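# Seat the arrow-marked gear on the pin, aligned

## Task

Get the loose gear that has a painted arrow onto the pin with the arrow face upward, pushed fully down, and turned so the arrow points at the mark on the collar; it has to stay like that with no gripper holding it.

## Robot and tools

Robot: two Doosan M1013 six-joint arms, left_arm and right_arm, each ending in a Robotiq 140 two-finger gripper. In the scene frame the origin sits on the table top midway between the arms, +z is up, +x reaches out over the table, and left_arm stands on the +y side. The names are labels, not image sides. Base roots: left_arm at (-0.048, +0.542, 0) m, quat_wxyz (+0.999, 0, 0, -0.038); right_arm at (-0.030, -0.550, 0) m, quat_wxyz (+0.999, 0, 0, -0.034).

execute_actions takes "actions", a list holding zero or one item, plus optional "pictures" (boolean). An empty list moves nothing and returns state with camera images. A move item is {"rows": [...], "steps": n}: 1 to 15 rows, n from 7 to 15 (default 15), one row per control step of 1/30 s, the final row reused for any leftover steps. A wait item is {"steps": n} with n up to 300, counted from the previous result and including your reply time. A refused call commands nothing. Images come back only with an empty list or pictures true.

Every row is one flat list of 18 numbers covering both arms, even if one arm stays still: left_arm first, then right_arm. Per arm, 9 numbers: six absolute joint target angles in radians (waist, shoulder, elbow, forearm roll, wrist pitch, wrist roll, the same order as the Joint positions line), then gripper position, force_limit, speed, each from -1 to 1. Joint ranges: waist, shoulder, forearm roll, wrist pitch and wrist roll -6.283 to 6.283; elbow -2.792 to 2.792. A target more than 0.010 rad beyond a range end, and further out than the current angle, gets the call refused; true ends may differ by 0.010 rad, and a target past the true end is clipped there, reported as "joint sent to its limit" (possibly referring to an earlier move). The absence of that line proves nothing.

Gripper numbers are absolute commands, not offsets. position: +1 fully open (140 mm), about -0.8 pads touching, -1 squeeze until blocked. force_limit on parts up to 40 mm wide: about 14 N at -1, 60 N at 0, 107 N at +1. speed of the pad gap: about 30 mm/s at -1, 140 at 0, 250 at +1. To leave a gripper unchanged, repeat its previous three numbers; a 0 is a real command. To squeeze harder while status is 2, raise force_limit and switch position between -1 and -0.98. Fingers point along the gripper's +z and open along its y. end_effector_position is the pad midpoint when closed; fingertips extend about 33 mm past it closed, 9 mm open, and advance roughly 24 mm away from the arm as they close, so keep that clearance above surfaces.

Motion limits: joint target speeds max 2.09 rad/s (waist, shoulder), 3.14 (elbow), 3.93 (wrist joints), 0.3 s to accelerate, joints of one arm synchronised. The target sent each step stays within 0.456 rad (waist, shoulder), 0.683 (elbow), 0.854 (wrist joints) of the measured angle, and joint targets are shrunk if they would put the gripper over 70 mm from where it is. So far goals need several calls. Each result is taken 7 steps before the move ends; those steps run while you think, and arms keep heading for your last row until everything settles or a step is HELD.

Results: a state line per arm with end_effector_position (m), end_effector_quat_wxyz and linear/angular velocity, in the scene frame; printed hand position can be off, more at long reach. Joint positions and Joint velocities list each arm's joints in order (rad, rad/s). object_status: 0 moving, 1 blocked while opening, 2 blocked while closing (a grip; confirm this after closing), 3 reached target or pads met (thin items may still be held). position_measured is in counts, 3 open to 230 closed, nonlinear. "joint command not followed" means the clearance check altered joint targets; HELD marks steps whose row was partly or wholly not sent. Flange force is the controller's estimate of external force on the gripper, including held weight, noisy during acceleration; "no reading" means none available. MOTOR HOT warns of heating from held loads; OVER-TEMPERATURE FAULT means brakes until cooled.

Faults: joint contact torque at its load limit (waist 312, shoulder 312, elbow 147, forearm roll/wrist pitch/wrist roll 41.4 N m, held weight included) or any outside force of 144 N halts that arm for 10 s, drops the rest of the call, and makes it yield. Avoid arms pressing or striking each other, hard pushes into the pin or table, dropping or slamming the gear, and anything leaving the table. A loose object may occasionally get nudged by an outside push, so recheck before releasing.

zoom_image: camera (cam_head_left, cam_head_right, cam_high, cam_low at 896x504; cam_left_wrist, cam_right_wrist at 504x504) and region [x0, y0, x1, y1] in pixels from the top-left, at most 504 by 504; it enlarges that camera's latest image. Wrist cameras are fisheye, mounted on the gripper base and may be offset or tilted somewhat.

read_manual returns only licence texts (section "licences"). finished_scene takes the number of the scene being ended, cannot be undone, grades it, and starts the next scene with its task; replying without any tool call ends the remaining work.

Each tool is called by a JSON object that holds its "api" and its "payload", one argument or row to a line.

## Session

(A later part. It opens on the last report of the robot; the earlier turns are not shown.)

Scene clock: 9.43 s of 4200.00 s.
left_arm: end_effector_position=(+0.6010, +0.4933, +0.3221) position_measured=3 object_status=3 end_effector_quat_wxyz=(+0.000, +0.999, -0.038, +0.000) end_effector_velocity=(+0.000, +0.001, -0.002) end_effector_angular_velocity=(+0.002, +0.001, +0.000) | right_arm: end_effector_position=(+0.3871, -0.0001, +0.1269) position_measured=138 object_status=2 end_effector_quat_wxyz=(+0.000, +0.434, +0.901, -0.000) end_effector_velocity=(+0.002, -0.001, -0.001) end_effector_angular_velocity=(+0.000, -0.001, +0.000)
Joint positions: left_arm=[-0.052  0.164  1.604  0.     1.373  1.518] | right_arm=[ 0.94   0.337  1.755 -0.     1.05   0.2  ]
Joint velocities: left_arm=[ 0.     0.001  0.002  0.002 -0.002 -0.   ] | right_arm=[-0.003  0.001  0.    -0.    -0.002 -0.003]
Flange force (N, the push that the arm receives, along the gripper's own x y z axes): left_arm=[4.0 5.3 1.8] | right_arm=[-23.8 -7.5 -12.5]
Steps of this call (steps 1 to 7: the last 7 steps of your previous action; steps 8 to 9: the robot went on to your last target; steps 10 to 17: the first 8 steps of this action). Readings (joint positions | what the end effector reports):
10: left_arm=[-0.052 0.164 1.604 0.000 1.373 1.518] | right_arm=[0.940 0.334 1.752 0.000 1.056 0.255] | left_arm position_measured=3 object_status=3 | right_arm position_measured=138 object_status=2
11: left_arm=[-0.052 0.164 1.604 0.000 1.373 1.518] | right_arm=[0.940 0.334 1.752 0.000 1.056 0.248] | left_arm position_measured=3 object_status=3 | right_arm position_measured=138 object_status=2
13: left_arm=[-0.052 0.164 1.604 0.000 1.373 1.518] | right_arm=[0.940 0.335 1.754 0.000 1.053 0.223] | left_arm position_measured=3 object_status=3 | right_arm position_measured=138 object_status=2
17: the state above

{"api": "execute_actions", "payload": {
  "actions": [
    {"rows":[[-0.052,0.164,1.604,0,1.373,1.518,1,0,0,0.9402,0.3367,1.7553,0,1.0496,0.18,-1,-0.6,-0.5]],"steps":14}
  ],
  "pictures": true
}}

{"api": "zoom_image", "payload": {
  "camera": "cam_right_wrist",
  "region": [120,110,360,350]
}}

Scene clock: 10.07 s of 4200.00 s.
left_arm: end_effector_position=(+0.6010, +0.4933, +0.3221) position_measured=3 object_status=3 end_effector_quat_wxyz=(+0.000, +0.999, -0.038, +0.000) end_effector_velocity=(-0.000, -0.000, +0.000) end_effector_angular_velocity=(-0.002, +0.001, +0.001) | right_arm: end_effector_position=(+0.3871, +0.0001, +0.1267) position_measured=138 object_status=2 end_effector_quat_wxyz=(-0.000, +0.425, +0.905, +0.000) end_effector_velocity=(+0.001, -0.000, +0.000) end_effector_angular_velocity=(-0.000, -0.000, -0.000)
Joint positions: left_arm=[-0.052  0.164  1.604  0.     1.373  1.518] | right_arm=[0.94  0.337 1.755 0.    1.049 0.18 ]
Joint velocities: left_arm=[ 0.    -0.    -0.    -0.002  0.001 -0.001] | right_arm=[-0.001  0.    -0.001 -0.     0.    -0.001]
Flange force (N, the push that the arm receives, along the gripper's own x y z axes): left_arm=[2.7 5.2 1.9] | right_arm=[-12.1 -9.6 -3.7]
Steps of this call (steps 1 to 7: the last 7 steps of your previous action; steps 8 to 12: the robot went on to your last target; steps 13 to 19: the first 7 steps of this action). Readings (joint positions | what the end effector reports):
13: left_arm=[-0.052 0.164 1.604 0.000 1.373 1.518] | right_arm=[0.940 0.337 1.755 -0.000 1.050 0.200] | left_arm position_measured=3 object_status=3 | right_arm position_measured=138 object_status=2
14: left_arm=[-0.052 0.164 1.604 0.000 1.373 1.518] | right_arm=[0.940 0.337 1.755 -0.000 1.050 0.192] | left_arm position_measured=3 object_status=3 | right_arm position_measured=138 object_status=2
16: left_arm=[-0.052 0.164 1.604 0.000 1.373 1.518] | right_arm=[0.940 0.337 1.755 0.000 1.049 0.181] | left_arm position_measured=3 object_status=3 | right_arm position_measured=138 object_status=2
19: the state above

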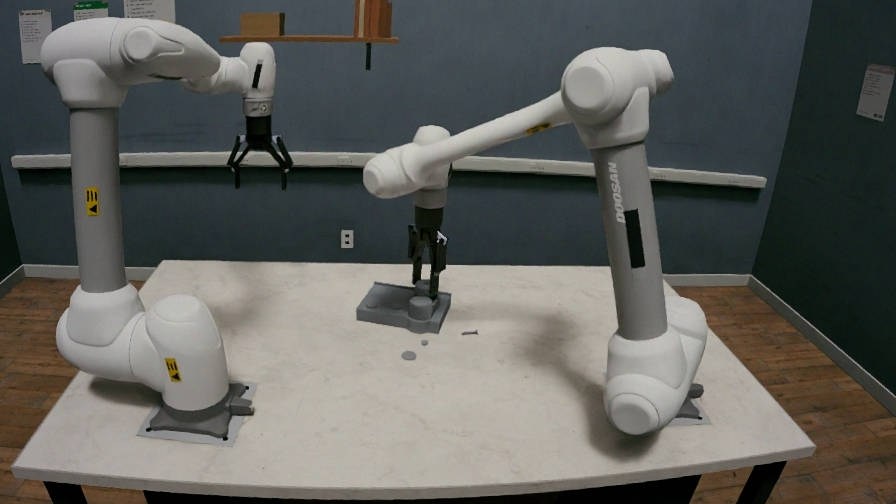

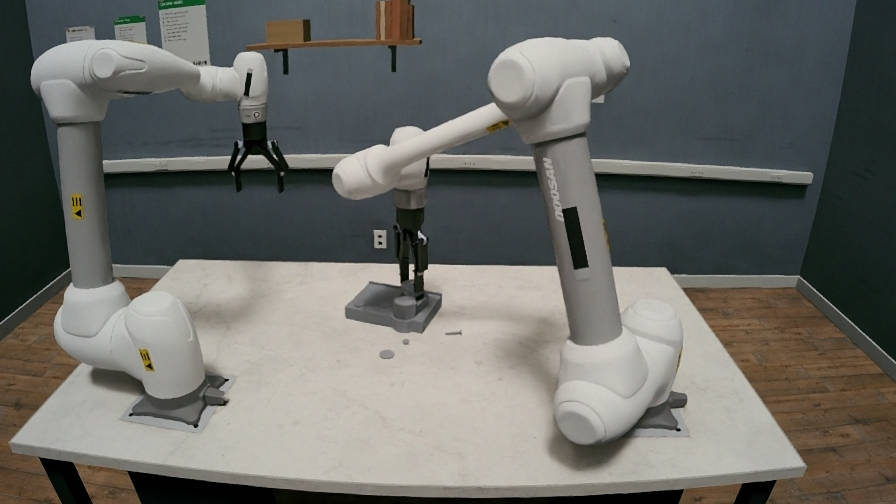

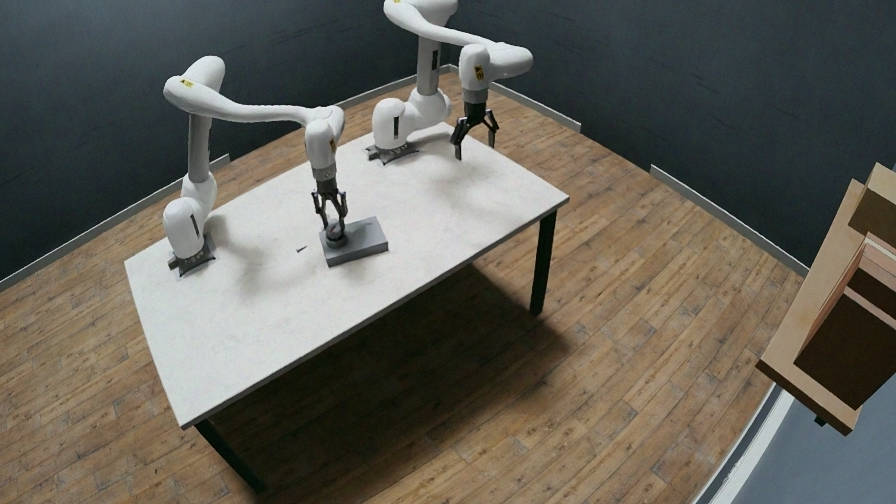

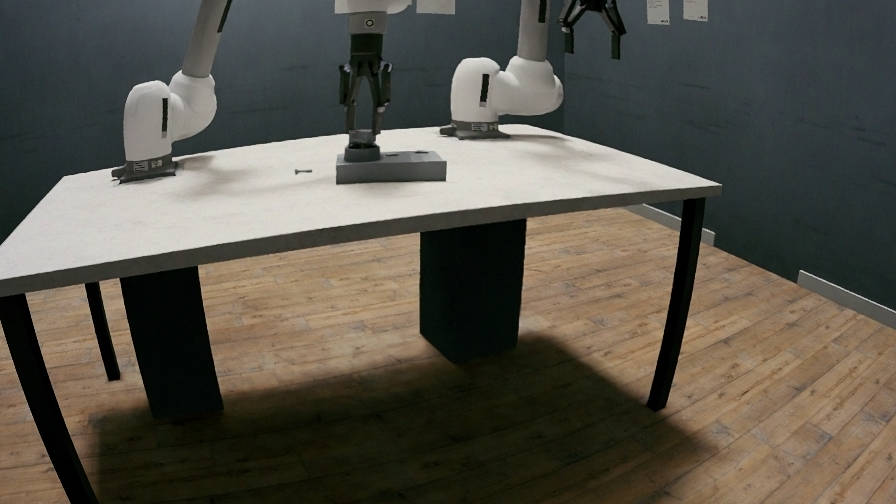

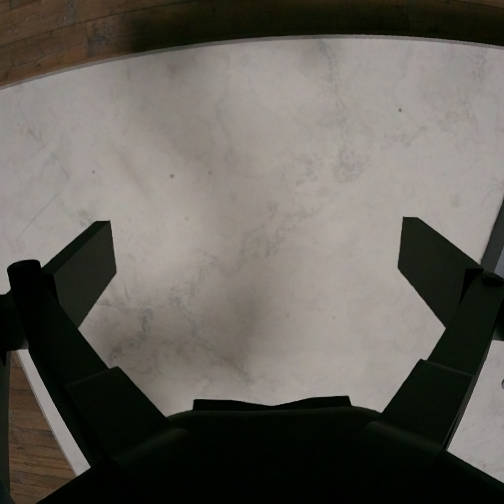

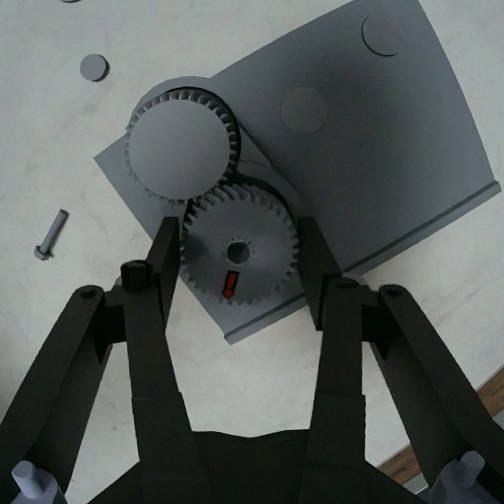

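Region (120, 110, 360, 350) of cam_right_wrist's 504x504 image, scaled by 2.100, with more detail than that image has.

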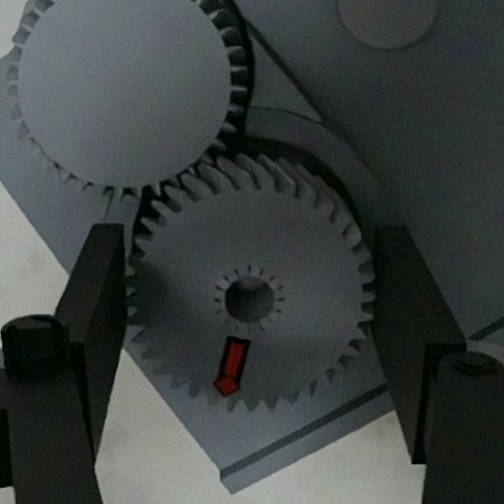

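{"api": "execute_actions", "payload": {
  "actions": [
    {"rows":[[-0.052,0.164,1.604,0,1.373,1.518,1,0,0,0.9400,0.3364,1.7557,0,1.0495,0.165,-1,-0.6,-0.5]],"steps":15}
  ]
}}

{"api": "execute_actions", "payload": {
  "actions": [
    {"steps":10}
  ]
}}

Scene clock: 11.10 s of 4200.00 s.
left_arm: end_effector_position=(+0.6010, +0.4933, +0.3221) position_measured=3 object_status=3 end_effector_quat_wxyz=(+0.000, +0.999, -0.038, +0.000) end_effector_velocity=(-0.000, -0.002, +0.000) end_effector_angular_velocity=(+0.000, -0.002, -0.003) | right_arm: end_effector_position=(+0.3871, -0.0002, +0.1269) position_measured=138 object_status=2 end_effector_quat_wxyz=(+0.000, +0.419, +0.908, +0.000) end_effector_velocity=(-0.001, +0.000, -0.000) end_effector_angular_velocity=(-0.000, -0.000, +0.002)
Joint positions: left_arm=[-0.052  0.164  1.604  0.     1.373  1.518] | right_arm=[ 0.94   0.336  1.756 -0.     1.05   0.165]
Joint velocities: left_arm=[-0.003 -0.001  0.     0.    -0.001  0.   ] | right_arm=[ 0.001 -0.     0.001 -0.    -0.001 -0.   ]
Flange force (N, the push that the arm receives, along the gripper's own x y z axes): left_arm=[1.9 4.6 1.5] | right_arm=[-6.8 -6.9 6.3]
Steps of this call (steps 1 to 7: the last 7 steps of your previous action; steps 8 to 15: the robot went on to your last target; steps 16 to 23: nothing new was sent; steps 24 to 31: the first 8 steps of this action). Readings (joint positions | what the end effector reports):
24: left_arm=[-0.052 0.164 1.604 0.000 1.373 1.518] | right_arm=[0.940 0.337 1.755 0.000 1.050 0.180] | left_arm position_measured=3 object_status=3 | right_arm position_measured=138 object_status=2
25: left_arm=[-0.052 0.164 1.604 0.000 1.373 1.518] | right_arm=[0.940 0.337 1.755 -0.000 1.050 0.173] | left_arm position_measured=3 object_status=3 | right_arm position_measured=138 object_status=2
27: left_arm=[-0.052 0.164 1.604 0.000 1.373 1.518] | right_arm=[0.940 0.336 1.755 -0.000 1.050 0.165] | left_arm position_measured=3 object_status=3 | right_arm position_measured=138 object_status=2
31: the state above

Scene clock: 11.43 s of 4200.00 s.
left_arm: end_effector_position=(+0.6010, +0.4933, +0.3221) position_measured=3 object_status=3 end_effector_quat_wxyz=(+0.000, +0.999, -0.038, +0.000) end_effector_velocity=(+0.001, +0.001, +0.001) end_effector_angular_velocity=(+0.001, -0.003, +0.001) | right_arm: end_effector_position=(+0.3871, -0.0002, +0.1269) position_measured=138 object_status=2 end_effector_quat_wxyz=(-0.000, +0.419, +0.908, -0.000) end_effector_velocity=(+0.001, -0.000, -0.000) end_effector_angular_velocity=(+0.001, -0.000, -0.002)
Joint positions: left_arm=[-0.052  0.164  1.604 -0.     1.373  1.518] | right_arm=[ 0.94   0.336  1.756 -0.     1.05   0.165]
Joint velocities: left_arm=[ 0.002 -0.001 -0.001  0.001 -0.001  0.001] | right_arm=[-0.001  0.     0.     0.001 -0.001  0.   ]
Flange force (N, the push that the arm receives, along the gripper's own x y z axes): left_arm=[2.1 4.4 1.5] | right_arm=[-5.7 -4.2 3.7]
Kept back: nothing.
Steps of this call (steps 1 to 7: the last 7 steps of your previous action; steps 8 to 10: the robot went on to your last target). Readings (joint positions | what the end effector reports):
1: left_arm=[-0.052 0.164 1.604 -0.000 1.373 1.518] | right_arm=[0.940 0.336 1.756 -0.000 1.050 0.165] | left_arm position_measured=3 object_status=3 | right_arm position_measured=138 object_status=2
2: left_arm=[-0.052 0.164 1.604 -0.000 1.373 1.518] | right_arm=[0.940 0.336 1.756 -0.000 1.050 0.165] | left_arm position_measured=3 object_status=3 | right_arm position_measured=138 object_status=2
4: left_arm=[-0.052 0.164 1.604 -0.000 1.373 1.518] | right_arm=[0.940 0.336 1.756 -0.000 1.050 0.165] | left_arm position_measured=3 object_status=3 | right_arm position_measured=138 object_status=2
8: left_arm=[-0.052 0.164 1.604 0.000 1.373 1.518] | right_arm=[0.940 0.336 1.756 -0.000 1.050 0.165] | left_arm position_measured=3 object_status=3 | right_arm position_measured=138 object_status=2
10: the state above

Descend 5 mm at k=13.

{"api": "execute_actions", "payload": {
  "actions": [
    {"rows":[[-0.052,0.164,1.604,0,1.373,1.518,1,0,0,0.9400,0.3406,1.7602,0,1.0408,0.10,-1,-0.6,-0.5]],"steps":15}
  ]
}}

{"api": "execute_actions", "payload": {
  "actions": [
    {"steps":10}
  ]
}}

Scene clock: 20.63 s of 4200.00 s.
left_arm: end_effector_position=(+0.6010, +0.4933, +0.3221) position_measured=3 object_status=3 end_effector_quat_wxyz=(+0.000, +0.999, -0.038, +0.000) end_effector_velocity=(-0.000, +0.001, -0.001) end_effector_angular_velocity=(+0.001, +0.001, +0.001) | right_arm: end_effector_position=(+0.3871, -0.0003, +0.1217) position_measured=138 object_status=2 end_effector_quat_wxyz=(-0.000, +0.389, +0.921, -0.000) end_effector_velocity=(-0.000, +0.001, -0.000) end_effector_angular_velocity=(+0.002, -0.002, +0.002)
Joint positions: left_arm=[-0.052  0.164  1.604  0.     1.373  1.518] | right_arm=[ 0.94   0.341  1.76  -0.     1.041  0.1  ]
Joint velocities: left_arm=[ 0.001 -0.     0.001  0.001 -0.     0.   ] | right_arm=[ 0.001 -0.     0.001 -0.    -0.003 -0.001]
Flange force (N, the push that the arm receives, along the gripper's own x y z axes): left_arm=[1.6 4.0 2.1] | right_arm=[-7.6 -12.4 -2.0]
Steps of this call (steps 1 to 15: the robot went on to your last target; steps 16 to 90: nothing new was sent; then 5.93 s passed at rest; steps 91 to 98: the first 8 steps of this action). Readings (joint positions | what the end effector reports):
91: left_arm=[-0.052 0.164 1.604 -0.000 1.373 1.518] | right_arm=[0.940 0.336 1.756 -0.000 1.049 0.164] | left_arm position_measured=3 object_status=3 | right_arm position_measured=138 object_status=2
92: left_arm=[-0.052 0.164 1.604 0.000 1.373 1.518] | right_arm=[0.940 0.337 1.756 -0.000 1.048 0.156] | left_arm position_measured=3 object_status=3 | right_arm position_measured=138 object_status=2
94: left_arm=[-0.052 0.164 1.604 -0.000 1.373 1.518] | right_arm=[0.940 0.340 1.759 -0.000 1.043 0.112] | left_arm position_measured=3 object_status=3 | right_arm position_measured=138 object_status=2
98: the state above

Scene clock: 20.97 s of 4200.00 s.
left_arm: end_effector_position=(+0.6010, +0.4933, +0.3221) position_measured=3 object_status=3 end_effector_quat_wxyz=(+0.000, +0.999, -0.038, +0.000) end_effector_velocity=(-0.001, -0.001, -0.002) end_effector_angular_velocity=(+0.000, +0.002, -0.002) | right_arm: end_effector_position=(+0.3871, -0.0003, +0.1217) position_measured=138 object_status=2 end_effector_quat_wxyz=(-0.000, +0.389, +0.921, -0.000) end_effector_velocity=(+0.000, -0.001, -0.000) end_effector_angular_velocity=(-0.000, +0.000, -0.001)
Joint positions: left_arm=[-0.052  0.164  1.604 -0.     1.373  1.518] | right_arm=[ 0.94   0.341  1.76  -0.     1.041  0.1  ]
Joint velocities: left_arm=[-0.002  0.001  0.003 -0.    -0.001  0.   ] | right_arm=[-0.001 -0.     0.001 -0.    -0.    -0.   ]
Flange force (N, the push that the arm receives, along the gripper's own x y z axes): left_arm=[2.6 5.3 1.8] | right_arm=[-8.9 -13.4 -2.6]
Kept back: nothing.
Steps of this call (steps 1 to 7: the last 7 steps of your previous action; steps 8 to 10: the robot went on to your last target). Readings (joint positions | what the end effector reports):
1: left_arm=[-0.052 0.164 1.604 -0.000 1.373 1.518] | right_arm=[0.940 0.341 1.760 -0.000 1.041 0.100] | left_arm position_measured=3 object_status=3 | right_arm position_measured=138 object_status=2
2: left_arm=[-0.052 0.164 1.604 0.000 1.373 1.518] | right_arm=[0.940 0.341 1.760 -0.000 1.041 0.100] | left_arm position_measured=3 object_status=3 | right_arm position_measured=138 object_status=2
4: left_arm=[-0.052 0.164 1.604 0.000 1.373 1.518] | right_arm=[0.940 0.341 1.760 -0.000 1.041 0.100] | left_arm position_measured=3 object_status=3 | right_arm position_measured=138 object_status=2
8: left_arm=[-0.052 0.164 1.604 0.000 1.373 1.518] | right_arm=[0.940 0.341 1.760 -0.000 1.041 0.100] | left_arm position_measured=3 object_status=3 | right_arm position_measured=138 object_status=2
10: the state above

{"api": "execute_actions", "payload": {
  "actions": [
    {"rows":[[-0.052,0.164,1.604,0,1.373,1.518,1,0,0,0.9400,0.3448,1.7646,0,1.0322,0.015,-1,-0.6,-0.5]],"steps":15}
  ]
}}

{"api": "execute_actions", "payload": {
  "actions": [
    {"steps":10}
  ],
  "pictures": true
}}

{"api": "zoom_image", "payload": {
  "camera": "cam_right_wrist",
  "region": [120,110,360,350]
}}

Scene clock: 21.50 s of 4200.00 s.
left_arm: end_effector_position=(+0.6010, +0.4933, +0.3221) position_measured=3 object_status=3 end_effector_quat_wxyz=(+0.000, +0.999, -0.038, +0.000) end_effector_velocity=(-0.000, +0.002, +0.002) end_effector_angular_velocity=(+0.002, -0.003, +0.000) | right_arm: end_effector_position=(+0.3870, -0.0002, +0.1167) position_measured=138 object_status=2 end_effector_quat_wxyz=(-0.000, +0.349, +0.937, -0.000) end_effector_velocity=(+0.001, +0.000, +0.000) end_effector_angular_velocity=(+0.002, -0.001, +0.001)
Joint positions: left_arm=[-0.052  0.164  1.604 -0.     1.373  1.518] | right_arm=[ 0.94   0.345  1.765 -0.     1.032  0.015]
Joint velocities: left_arm=[ 0.001 -0.003 -0.     0.002 -0.     0.   ] | right_arm=[-0.001 -0.     0.     0.    -0.003 -0.002]
Flange force (N, the push that the arm receives, along the gripper's own x y z axes): left_arm=[3.4 3.8 0.7] | right_arm=[14.0 -23.9 -0.6]
Steps of this call (steps 1 to 8: the robot went on to your last target; steps 9 to 16: the first 8 steps of this action). Readings (joint positions | what the end effector reports):
9: left_arm=[-0.052 0.164 1.604 0.000 1.373 1.518] | right_arm=[0.940 0.341 1.760 -0.000 1.041 0.099] | left_arm position_measured=3 object_status=3 | right_arm position_measured=138 object_status=2
10: left_arm=[-0.052 0.164 1.604 0.000 1.373 1.518] | right_arm=[0.940 0.341 1.760 -0.000 1.040 0.091] | left_arm position_measured=3 object_status=3 | right_arm position_measured=138 object_status=2
12: left_arm=[-0.052 0.164 1.604 0.000 1.373 1.518] | right_arm=[0.940 0.343 1.763 -0.000 1.035 0.040] | left_arm position_measured=3 object_status=3 | right_arm position_measured=138 object_status=2
16: the state above

Scene clock: 21.83 s of 4200.00 s.
left_arm: end_effector_position=(+0.6010, +0.4933, +0.3221) position_measured=3 object_status=3 end_effector_quat_wxyz=(+0.000, +0.999, -0.038, +0.000) end_effector_velocity=(+0.000, -0.000, +0.000) end_effector_angular_velocity=(-0.001, +0.001, +0.001) | right_arm: end_effector_position=(+0.3871, -0.0002, +0.1167) position_measured=138 object_status=2 end_effector_quat_wxyz=(-0.000, +0.349, +0.937, -0.000) end_effector_velocity=(+0.001, -0.001, -0.000) end_effector_angular_velocity=(+0.000, -0.000, -0.002)
Joint positions: left_arm=[-0.052  0.164  1.604  0.     1.373  1.518] | right_arm=[ 0.94   0.345  1.765 -0.     1.032  0.015]
Joint velocities: left_arm=[ 0.     0.001 -0.001 -0.001  0.002 -0.001] | right_arm=[-0.002  0.     0.    -0.    -0.001  0.   ]
Flange force (N, the push that the arm receives, along the gripper's own x y z axes): left_arm=[3.2 5.7 1.0] | right_arm=[15.0 -26.5 -2.0]
Kept back: nothing.
Steps of this call (steps 1 to 7: the last 7 steps of your previous action; steps 8 to 10: the robot went on to your last target). Readings (joint positions | what the end effector reports):
1: left_arm=[-0.052 0.164 1.604 0.000 1.373 1.518] | right_arm=[0.940 0.345 1.765 -0.000 1.032 0.015] | left_arm position_measured=3 object_status=3 | right_arm position_measured=138 object_status=2
2: left_arm=[-0.052 0.164 1.604 0.000 1.373 1.518] | right_arm=[0.940 0.345 1.765 -0.000 1.032 0.015] | left_arm position_measured=3 object_status=3 | right_arm position_measured=138 object_status=2
4: left_arm=[-0.052 0.164 1.604 -0.000 1.373 1.518] | right_arm=[0.940 0.345 1.765 -0.000 1.032 0.015] | left_arm position_measured=3 object_status=3 | right_arm position_measured=138 object_status=2
8: left_arm=[-0.052 0.164 1.604 0.000 1.373 1.518] | right_arm=[0.940 0.345 1.765 -0.000 1.032 0.015] | left_arm position_measured=3 object_status=3 | right_arm position_measured=138 object_status=2
10: the state above

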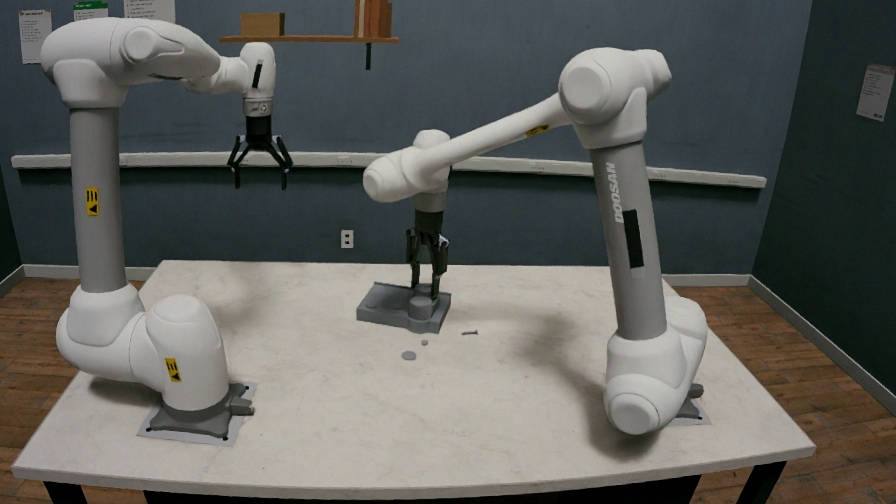

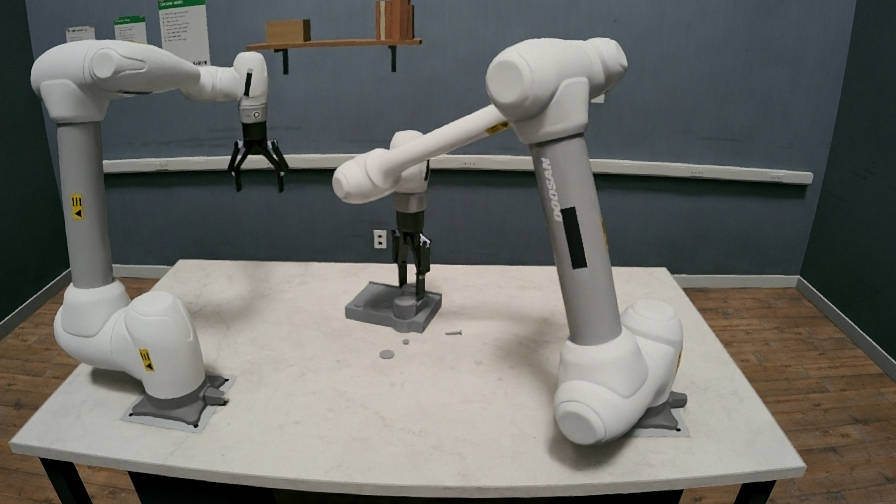

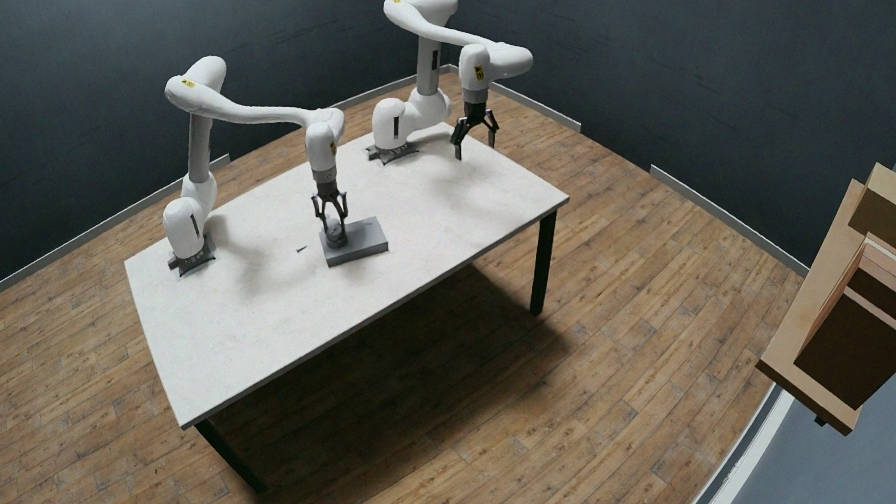

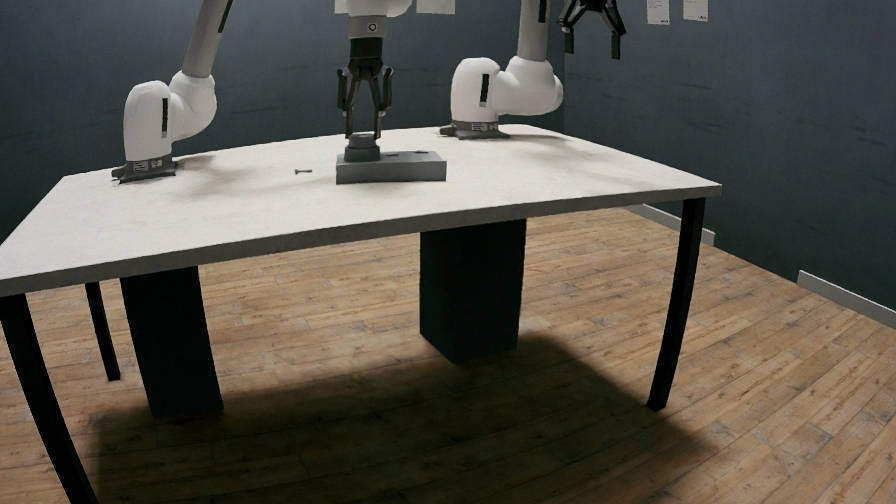

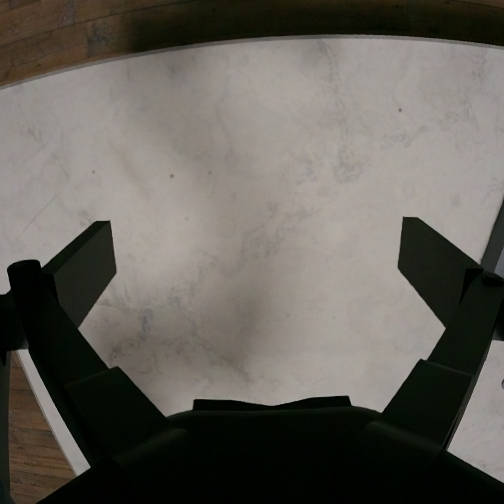

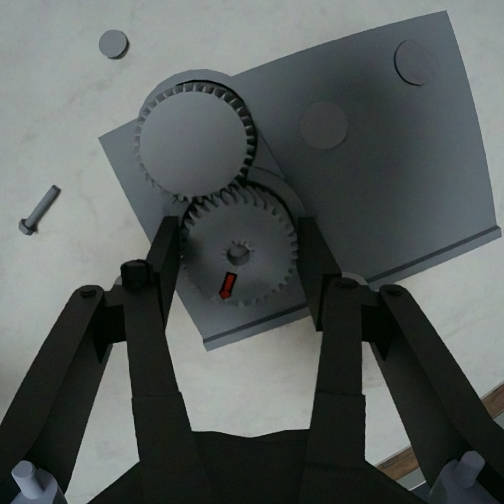

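Region (120, 110, 360, 350) of cam_right_wrist's 504x504 image, scaled by 2.100, with more detail than that image has.

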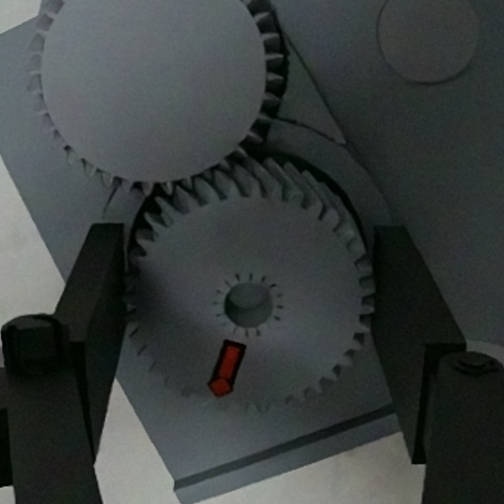

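{"api": "execute_actions", "payload": {
  "actions": [
    {"rows":[[-0.052,0.164,1.604,0,1.373,1.518,1,0,0,0.9400,0.3461,1.7669,0,1.0286,0.01,-1,-0.6,-0.5],[-0.052,0.164,1.604,0,1.373,1.518,1,0,0,0.9400,0.3461,1.7669,0,1.0286,0.01,-1,-0.6,-0.5],[-0.052,0.164,1.604,0,1.373,1.518,1,0,0,0.9400,0.3461,1.7669,0,1.0286,0.01,-1,-0.6,-0.5],[-0.052,0.164,1.604,0,1.373,1.518,1,0,0,0.9400,0.3461,1.7669,0,1.0286,0.01,-1,-0.6,-0.5],[-0.052,0.164,1.604,0,1.373,1.518,1,0,0,0.9400,0.3513,1.7721,0,1.0182,-0.062,-1,-0.6,-0.5]],"steps":15}
  ]
}}

{"api": "execute_actions", "payload": {
  "actions": [
    {"steps":12}
  ],
  "pictures": true
}}

{"api": "zoom_image", "payload": {
  "camera": "cam_right_wrist",
  "region": [120,110,360,350]
}}

Scene clock: 22.63 s of 4200.00 s.
left_arm: end_effector_position=(+0.6010, +0.4933, +0.3221) position_measured=3 object_status=3 end_effector_quat_wxyz=(+0.000, +0.999, -0.038, +0.000) end_effector_velocity=(-0.001, +0.000, -0.001) end_effector_angular_velocity=(-0.001, +0.004, +0.002) | right_arm: end_effector_position=(+0.3869, -0.0005, +0.1100) position_measured=138 object_status=2 end_effector_quat_wxyz=(-0.000, +0.321, +0.947, -0.000) end_effector_velocity=(-0.002, -0.002, -0.057) end_effector_angular_velocity=(-0.006, +0.006, +0.582)
Joint positions: left_arm=[-0.052  0.164  1.604  0.     1.373  1.518] | right_arm=[ 0.94   0.35   1.771  0.     1.021 -0.046]
Joint velocities: left_arm=[ 0.001  0.001  0.001 -0.001  0.002 -0.   ] | right_arm=[ 0.001  0.049  0.048  0.    -0.089 -0.582]
Flange force (N, the push that the arm receives, along the gripper's own x y z axes): left_arm=[2.5 4.3 1.7] | right_arm=[21.0 -19.6 -0.4]
Steps of this call (steps 1 to 15: the robot went on to your last target; step 16: nothing new was sent; steps 17 to 24: the first 8 steps of this action). Readings (joint positions | what the end effector reports):
17: left_arm=[-0.052 0.164 1.604 0.000 1.373 1.518] | right_arm=[0.940 0.345 1.765 0.000 1.032 0.015] | left_arm position_measured=3 object_status=3 | right_arm position_measured=138 object_status=2
18: left_arm=[-0.052 0.164 1.604 0.000 1.373 1.518] | right_arm=[0.940 0.345 1.766 0.000 1.030 0.012] | left_arm position_measured=3 object_status=3 | right_arm position_measured=138 object_status=2
20: left_arm=[-0.052 0.164 1.604 0.000 1.373 1.518] | right_arm=[0.940 0.346 1.767 0.000 1.028 0.010] | left_arm position_measured=3 object_status=3 | right_arm position_measured=138 object_status=2
24: the state above

Scene clock: 23.03 s of 4200.00 s.
left_arm: end_effector_position=(+0.6010, +0.4933, +0.3221) position_measured=3 object_status=3 end_effector_quat_wxyz=(+0.000, +0.999, -0.038, +0.000) end_effector_velocity=(-0.001, +0.000, +0.001) end_effector_angular_velocity=(-0.001, +0.000, +0.000) | right_arm: end_effector_position=(+0.3869, -0.0005, +0.1086) position_measured=138 object_status=2 end_effector_quat_wxyz=(-0.000, +0.313, +0.950, -0.000) end_effector_velocity=(+0.000, +0.000, +0.000) end_effector_angular_velocity=(+0.000, -0.000, +0.000)
Joint positions: left_arm=[-0.052  0.164  1.604  0.     1.373  1.518] | right_arm=[ 0.94   0.351  1.772  0.     1.018 -0.062]
Joint velocities: left_arm=[ 0.    -0.002  0.    -0.001  0.002  0.   ] | right_arm=[-0.     0.    -0.001  0.     0.    -0.   ]
Flange force (N, the push that the arm receives, along the gripper's own x y z axes): left_arm=[1.7 3.8 1.1] | right_arm=[18.6 -27.0 -0.1]
Kept back: nothing.
Steps of this call (steps 1 to 7: the last 7 steps of your previous action; steps 8 to 12: the robot went on to your last target). Readings (joint positions | what the end effector reports):
1: left_arm=[-0.052 0.164 1.604 0.000 1.373 1.518] | right_arm=[0.940 0.351 1.772 0.000 1.019 -0.059] | left_arm position_measured=3 object_status=3 | right_arm position_measured=138 object_status=2
2: left_arm=[-0.052 0.164 1.604 0.000 1.373 1.518] | right_arm=[0.940 0.351 1.772 0.000 1.018 -0.061] | left_arm position_measured=3 object_status=3 | right_arm position_measured=138 object_status=2
4: left_arm=[-0.052 0.164 1.604 0.000 1.373 1.518] | right_arm=[0.940 0.351 1.772 0.000 1.018 -0.062] | left_arm position_measured=3 object_status=3 | right_arm position_measured=138 object_status=2
8: left_arm=[-0.052 0.164 1.604 -0.000 1.373 1.518] | right_arm=[0.940 0.351 1.772 0.000 1.018 -0.062] | left_arm position_measured=3 object_status=3 | right_arm position_measured=138 object_status=2
12: the state above

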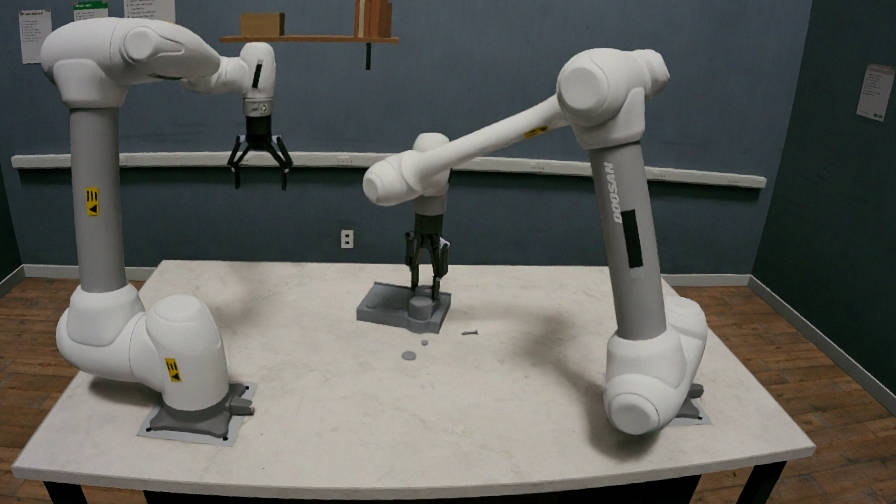

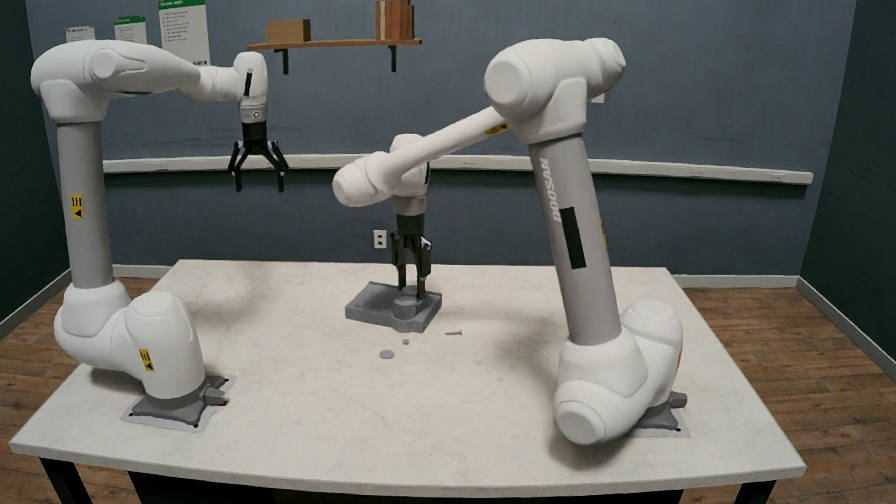

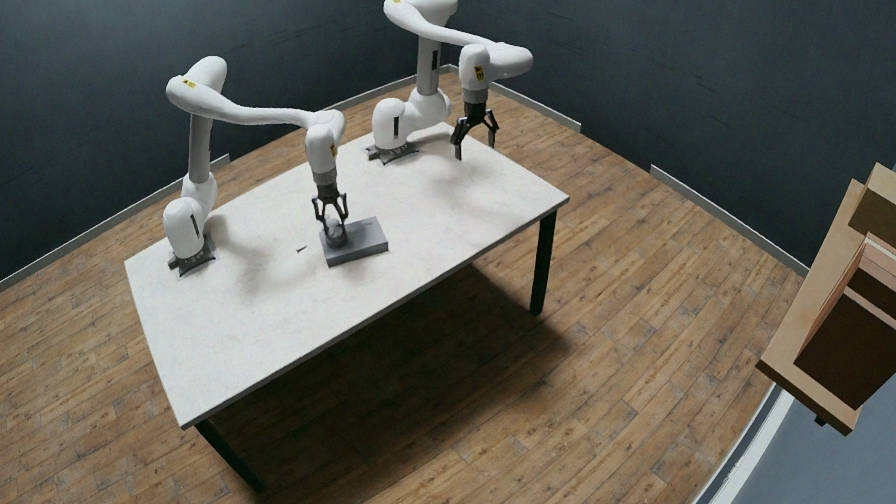

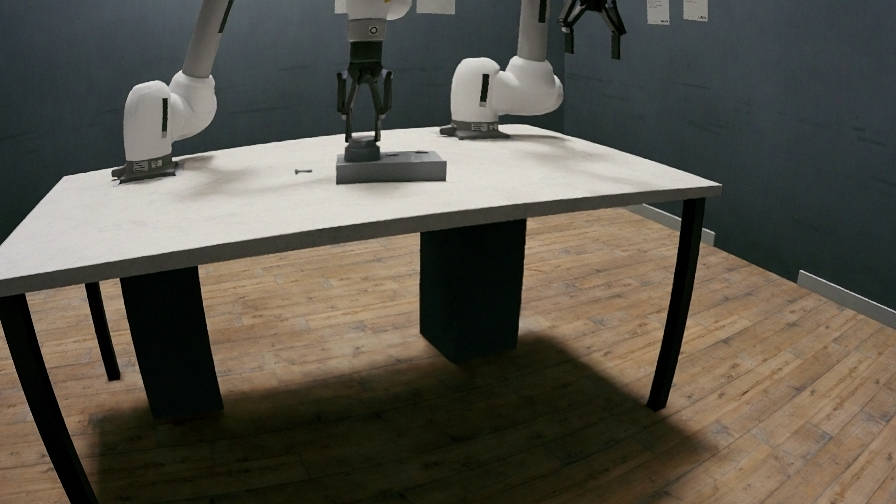

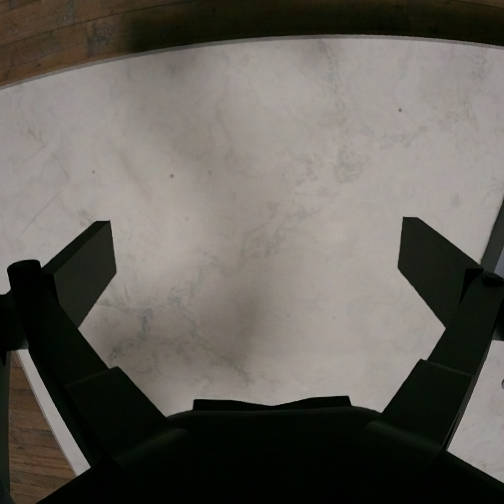

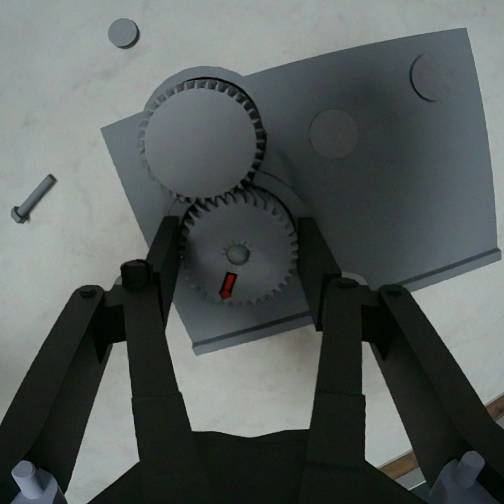

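Region (120, 110, 360, 350) of cam_right_wrist's 504x504 image, scaled by 2.100, with more detail than that image has.

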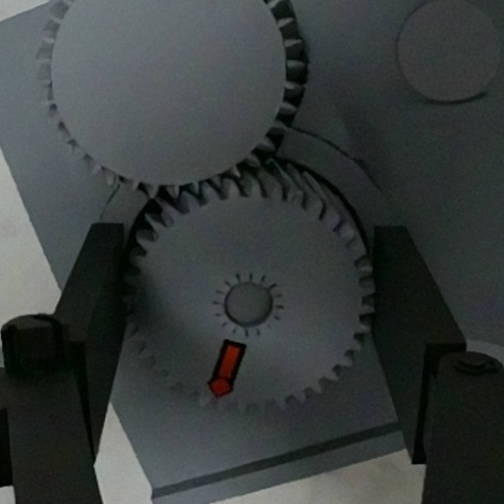

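{"api": "execute_actions", "payload": {
  "actions": [
    {"rows":[[-0.052,0.164,1.604,0,1.373,1.518,1,0,0,0.9400,0.3584,1.7789,0,1.0043,-0.125,-1,-0.6,-0.5]],"steps":15}
  ]
}}

{"api": "execute_actions", "payload": {
  "actions": [
    {"steps":10}
  ],
  "pictures": true
}}

{"api": "zoom_image", "payload": {
  "camera": "cam_right_wrist",
  "region": [120,110,360,350]
}}

Scene clock: 23.60 s of 4200.00 s.
left_arm: end_effector_position=(+0.6010, +0.4933, +0.3221) position_measured=3 object_status=3 end_effector_quat_wxyz=(+0.000, +0.999, -0.038, +0.000) end_effector_velocity=(-0.000, -0.000, -0.000) end_effector_angular_velocity=(-0.001, +0.001, +0.001) | right_arm: end_effector_position=(+0.3870, -0.0003, +0.1006) position_measured=138 object_status=2 end_effector_quat_wxyz=(+0.000, +0.283, +0.959, +0.000) end_effector_velocity=(+0.000, -0.001, -0.001) end_effector_angular_velocity=(-0.000, -0.000, +0.001)
Joint positions: left_arm=[-0.052  0.164  1.604  0.     1.373  1.518] | right_arm=[ 0.94   0.358  1.779  0.     1.004 -0.125]
Joint velocities: left_arm=[ 0.     0.    -0.    -0.002  0.001 -0.   ] | right_arm=[-0.    -0.     0.002 -0.001 -0.002 -0.001]
Flange force (N, the push that the arm receives, along the gripper's own x y z axes): left_arm=[3.0 5.6 1.8] | right_arm=[6.5 -21.7 2.4]
Steps of this call (steps 1 to 9: the robot went on to your last target; steps 10 to 17: the first 8 steps of this action). Readings (joint positions | what the end effector reports):
10: left_arm=[-0.052 0.164 1.604 0.000 1.373 1.518] | right_arm=[0.940 0.351 1.772 0.000 1.018 -0.063] | left_arm position_measured=3 object_status=3 | right_arm position_measured=138 object_status=2
11: left_arm=[-0.052 0.164 1.604 0.000 1.373 1.518] | right_arm=[0.940 0.352 1.773 0.000 1.017 -0.071] | left_arm position_measured=3 object_status=3 | right_arm position_measured=138 object_status=2
13: left_arm=[-0.052 0.164 1.604 0.000 1.373 1.518] | right_arm=[0.940 0.357 1.778 0.000 1.006 -0.114] | left_arm position_measured=3 object_status=3 | right_arm position_measured=138 object_status=2
17: the state above

Scene clock: 23.93 s of 4200.00 s.
left_arm: end_effector_position=(+0.6010, +0.4933, +0.3221) position_measured=3 object_status=3 end_effector_quat_wxyz=(+0.000, +0.999, -0.038, +0.000) end_effector_velocity=(+0.000, +0.001, -0.000) end_effector_angular_velocity=(-0.000, -0.001, +0.002) | right_arm: end_effector_position=(+0.3870, -0.0004, +0.1006) position_measured=138 object_status=2 end_effector_quat_wxyz=(+0.000, +0.283, +0.959, +0.000) end_effector_velocity=(+0.001, -0.001, +0.000) end_effector_angular_velocity=(-0.000, +0.000, -0.001)
Joint positions: left_arm=[-0.052  0.164  1.604  0.     1.373  1.518] | right_arm=[ 0.94   0.358  1.779  0.     1.004 -0.125]
Joint velocities: left_arm=[ 0.002  0.     0.    -0.    -0.001 -0.001] | right_arm=[-0.001  0.    -0.    -0.     0.001 -0.   ]
Flange force (N, the push that the arm receives, along the gripper's own x y z axes): left_arm=[2.6 5.1 2.7] | right_arm=[4.5 -21.4 0.9]
Kept back: nothing.
Steps of this call (steps 1 to 7: the last 7 steps of your previous action; steps 8 to 10: the robot went on to your last target). Readings (joint positions | what the end effector reports):
1: left_arm=[-0.052 0.164 1.604 -0.000 1.373 1.518] | right_arm=[0.940 0.358 1.779 0.000 1.004 -0.125] | left_arm position_measured=3 object_status=3 | right_arm position_measured=138 object_status=2
2: left_arm=[-0.052 0.164 1.604 0.000 1.373 1.518] | right_arm=[0.940 0.358 1.779 0.000 1.004 -0.125] | left_arm position_measured=3 object_status=3 | right_arm position_measured=138 object_status=2
4: left_arm=[-0.052 0.164 1.604 0.000 1.373 1.518] | right_arm=[0.940 0.358 1.779 0.000 1.004 -0.125] | left_arm position_measured=3 object_status=3 | right_arm position_measured=138 object_status=2
8: left_arm=[-0.052 0.164 1.604 0.000 1.373 1.518] | right_arm=[0.940 0.358 1.779 0.000 1.004 -0.125] | left_arm position_measured=3 object_status=3 | right_arm position_measured=138 object_status=2
10: the state above

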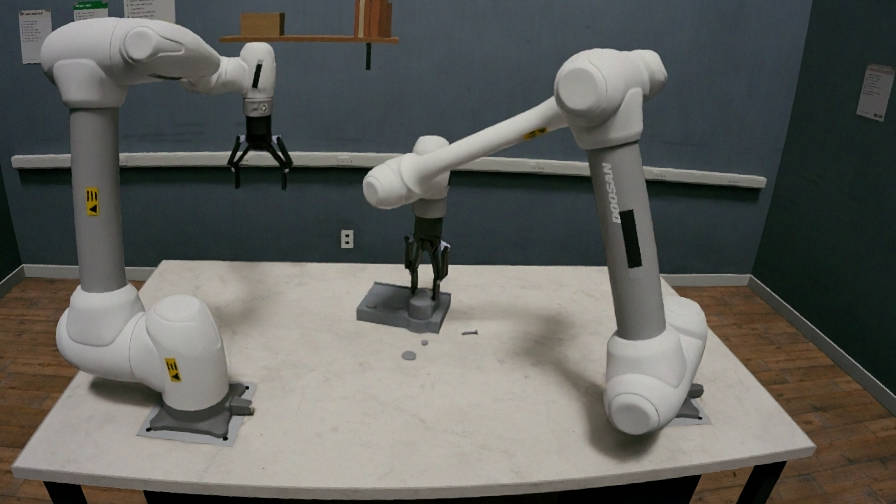

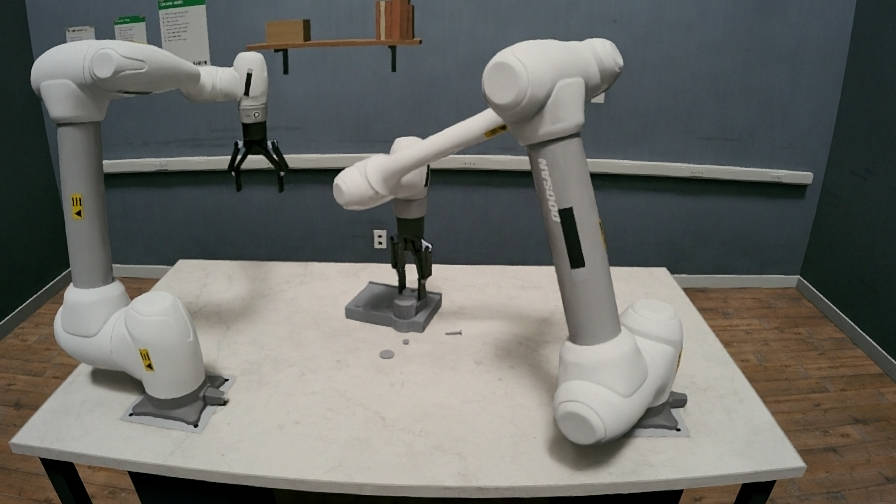

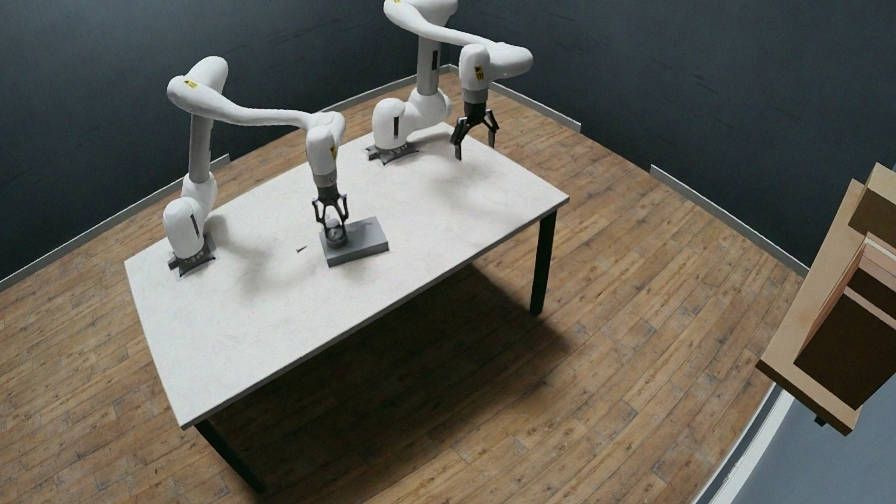

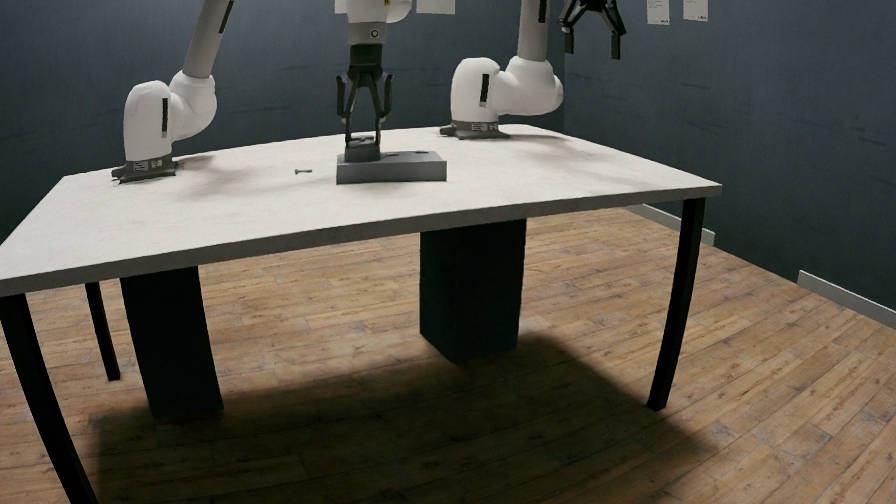

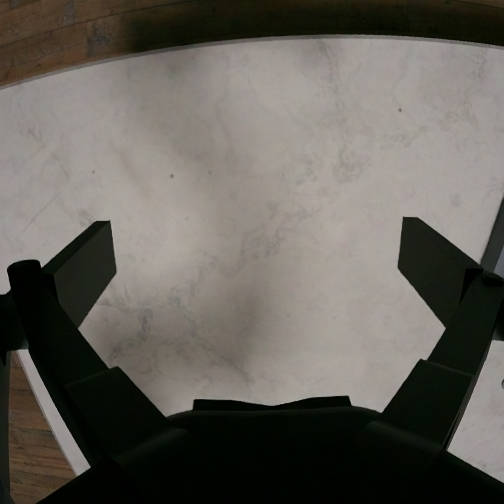

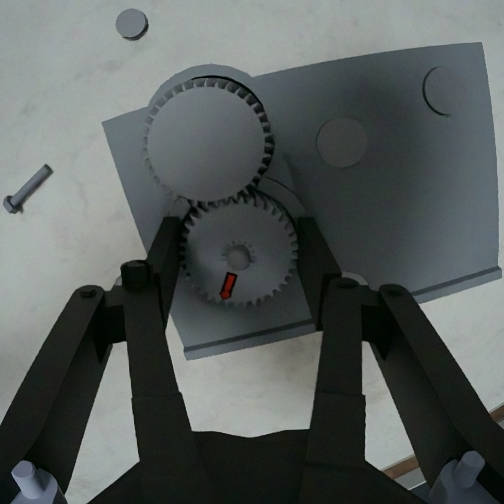

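Region (120, 110, 360, 350) of cam_right_wrist's 504x504 image, scaled by 2.100, with more detail than that image has.

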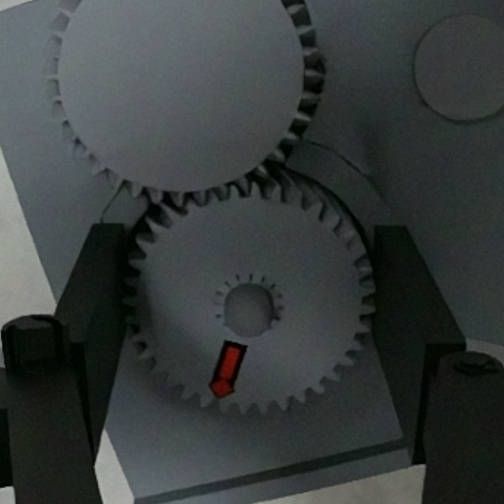

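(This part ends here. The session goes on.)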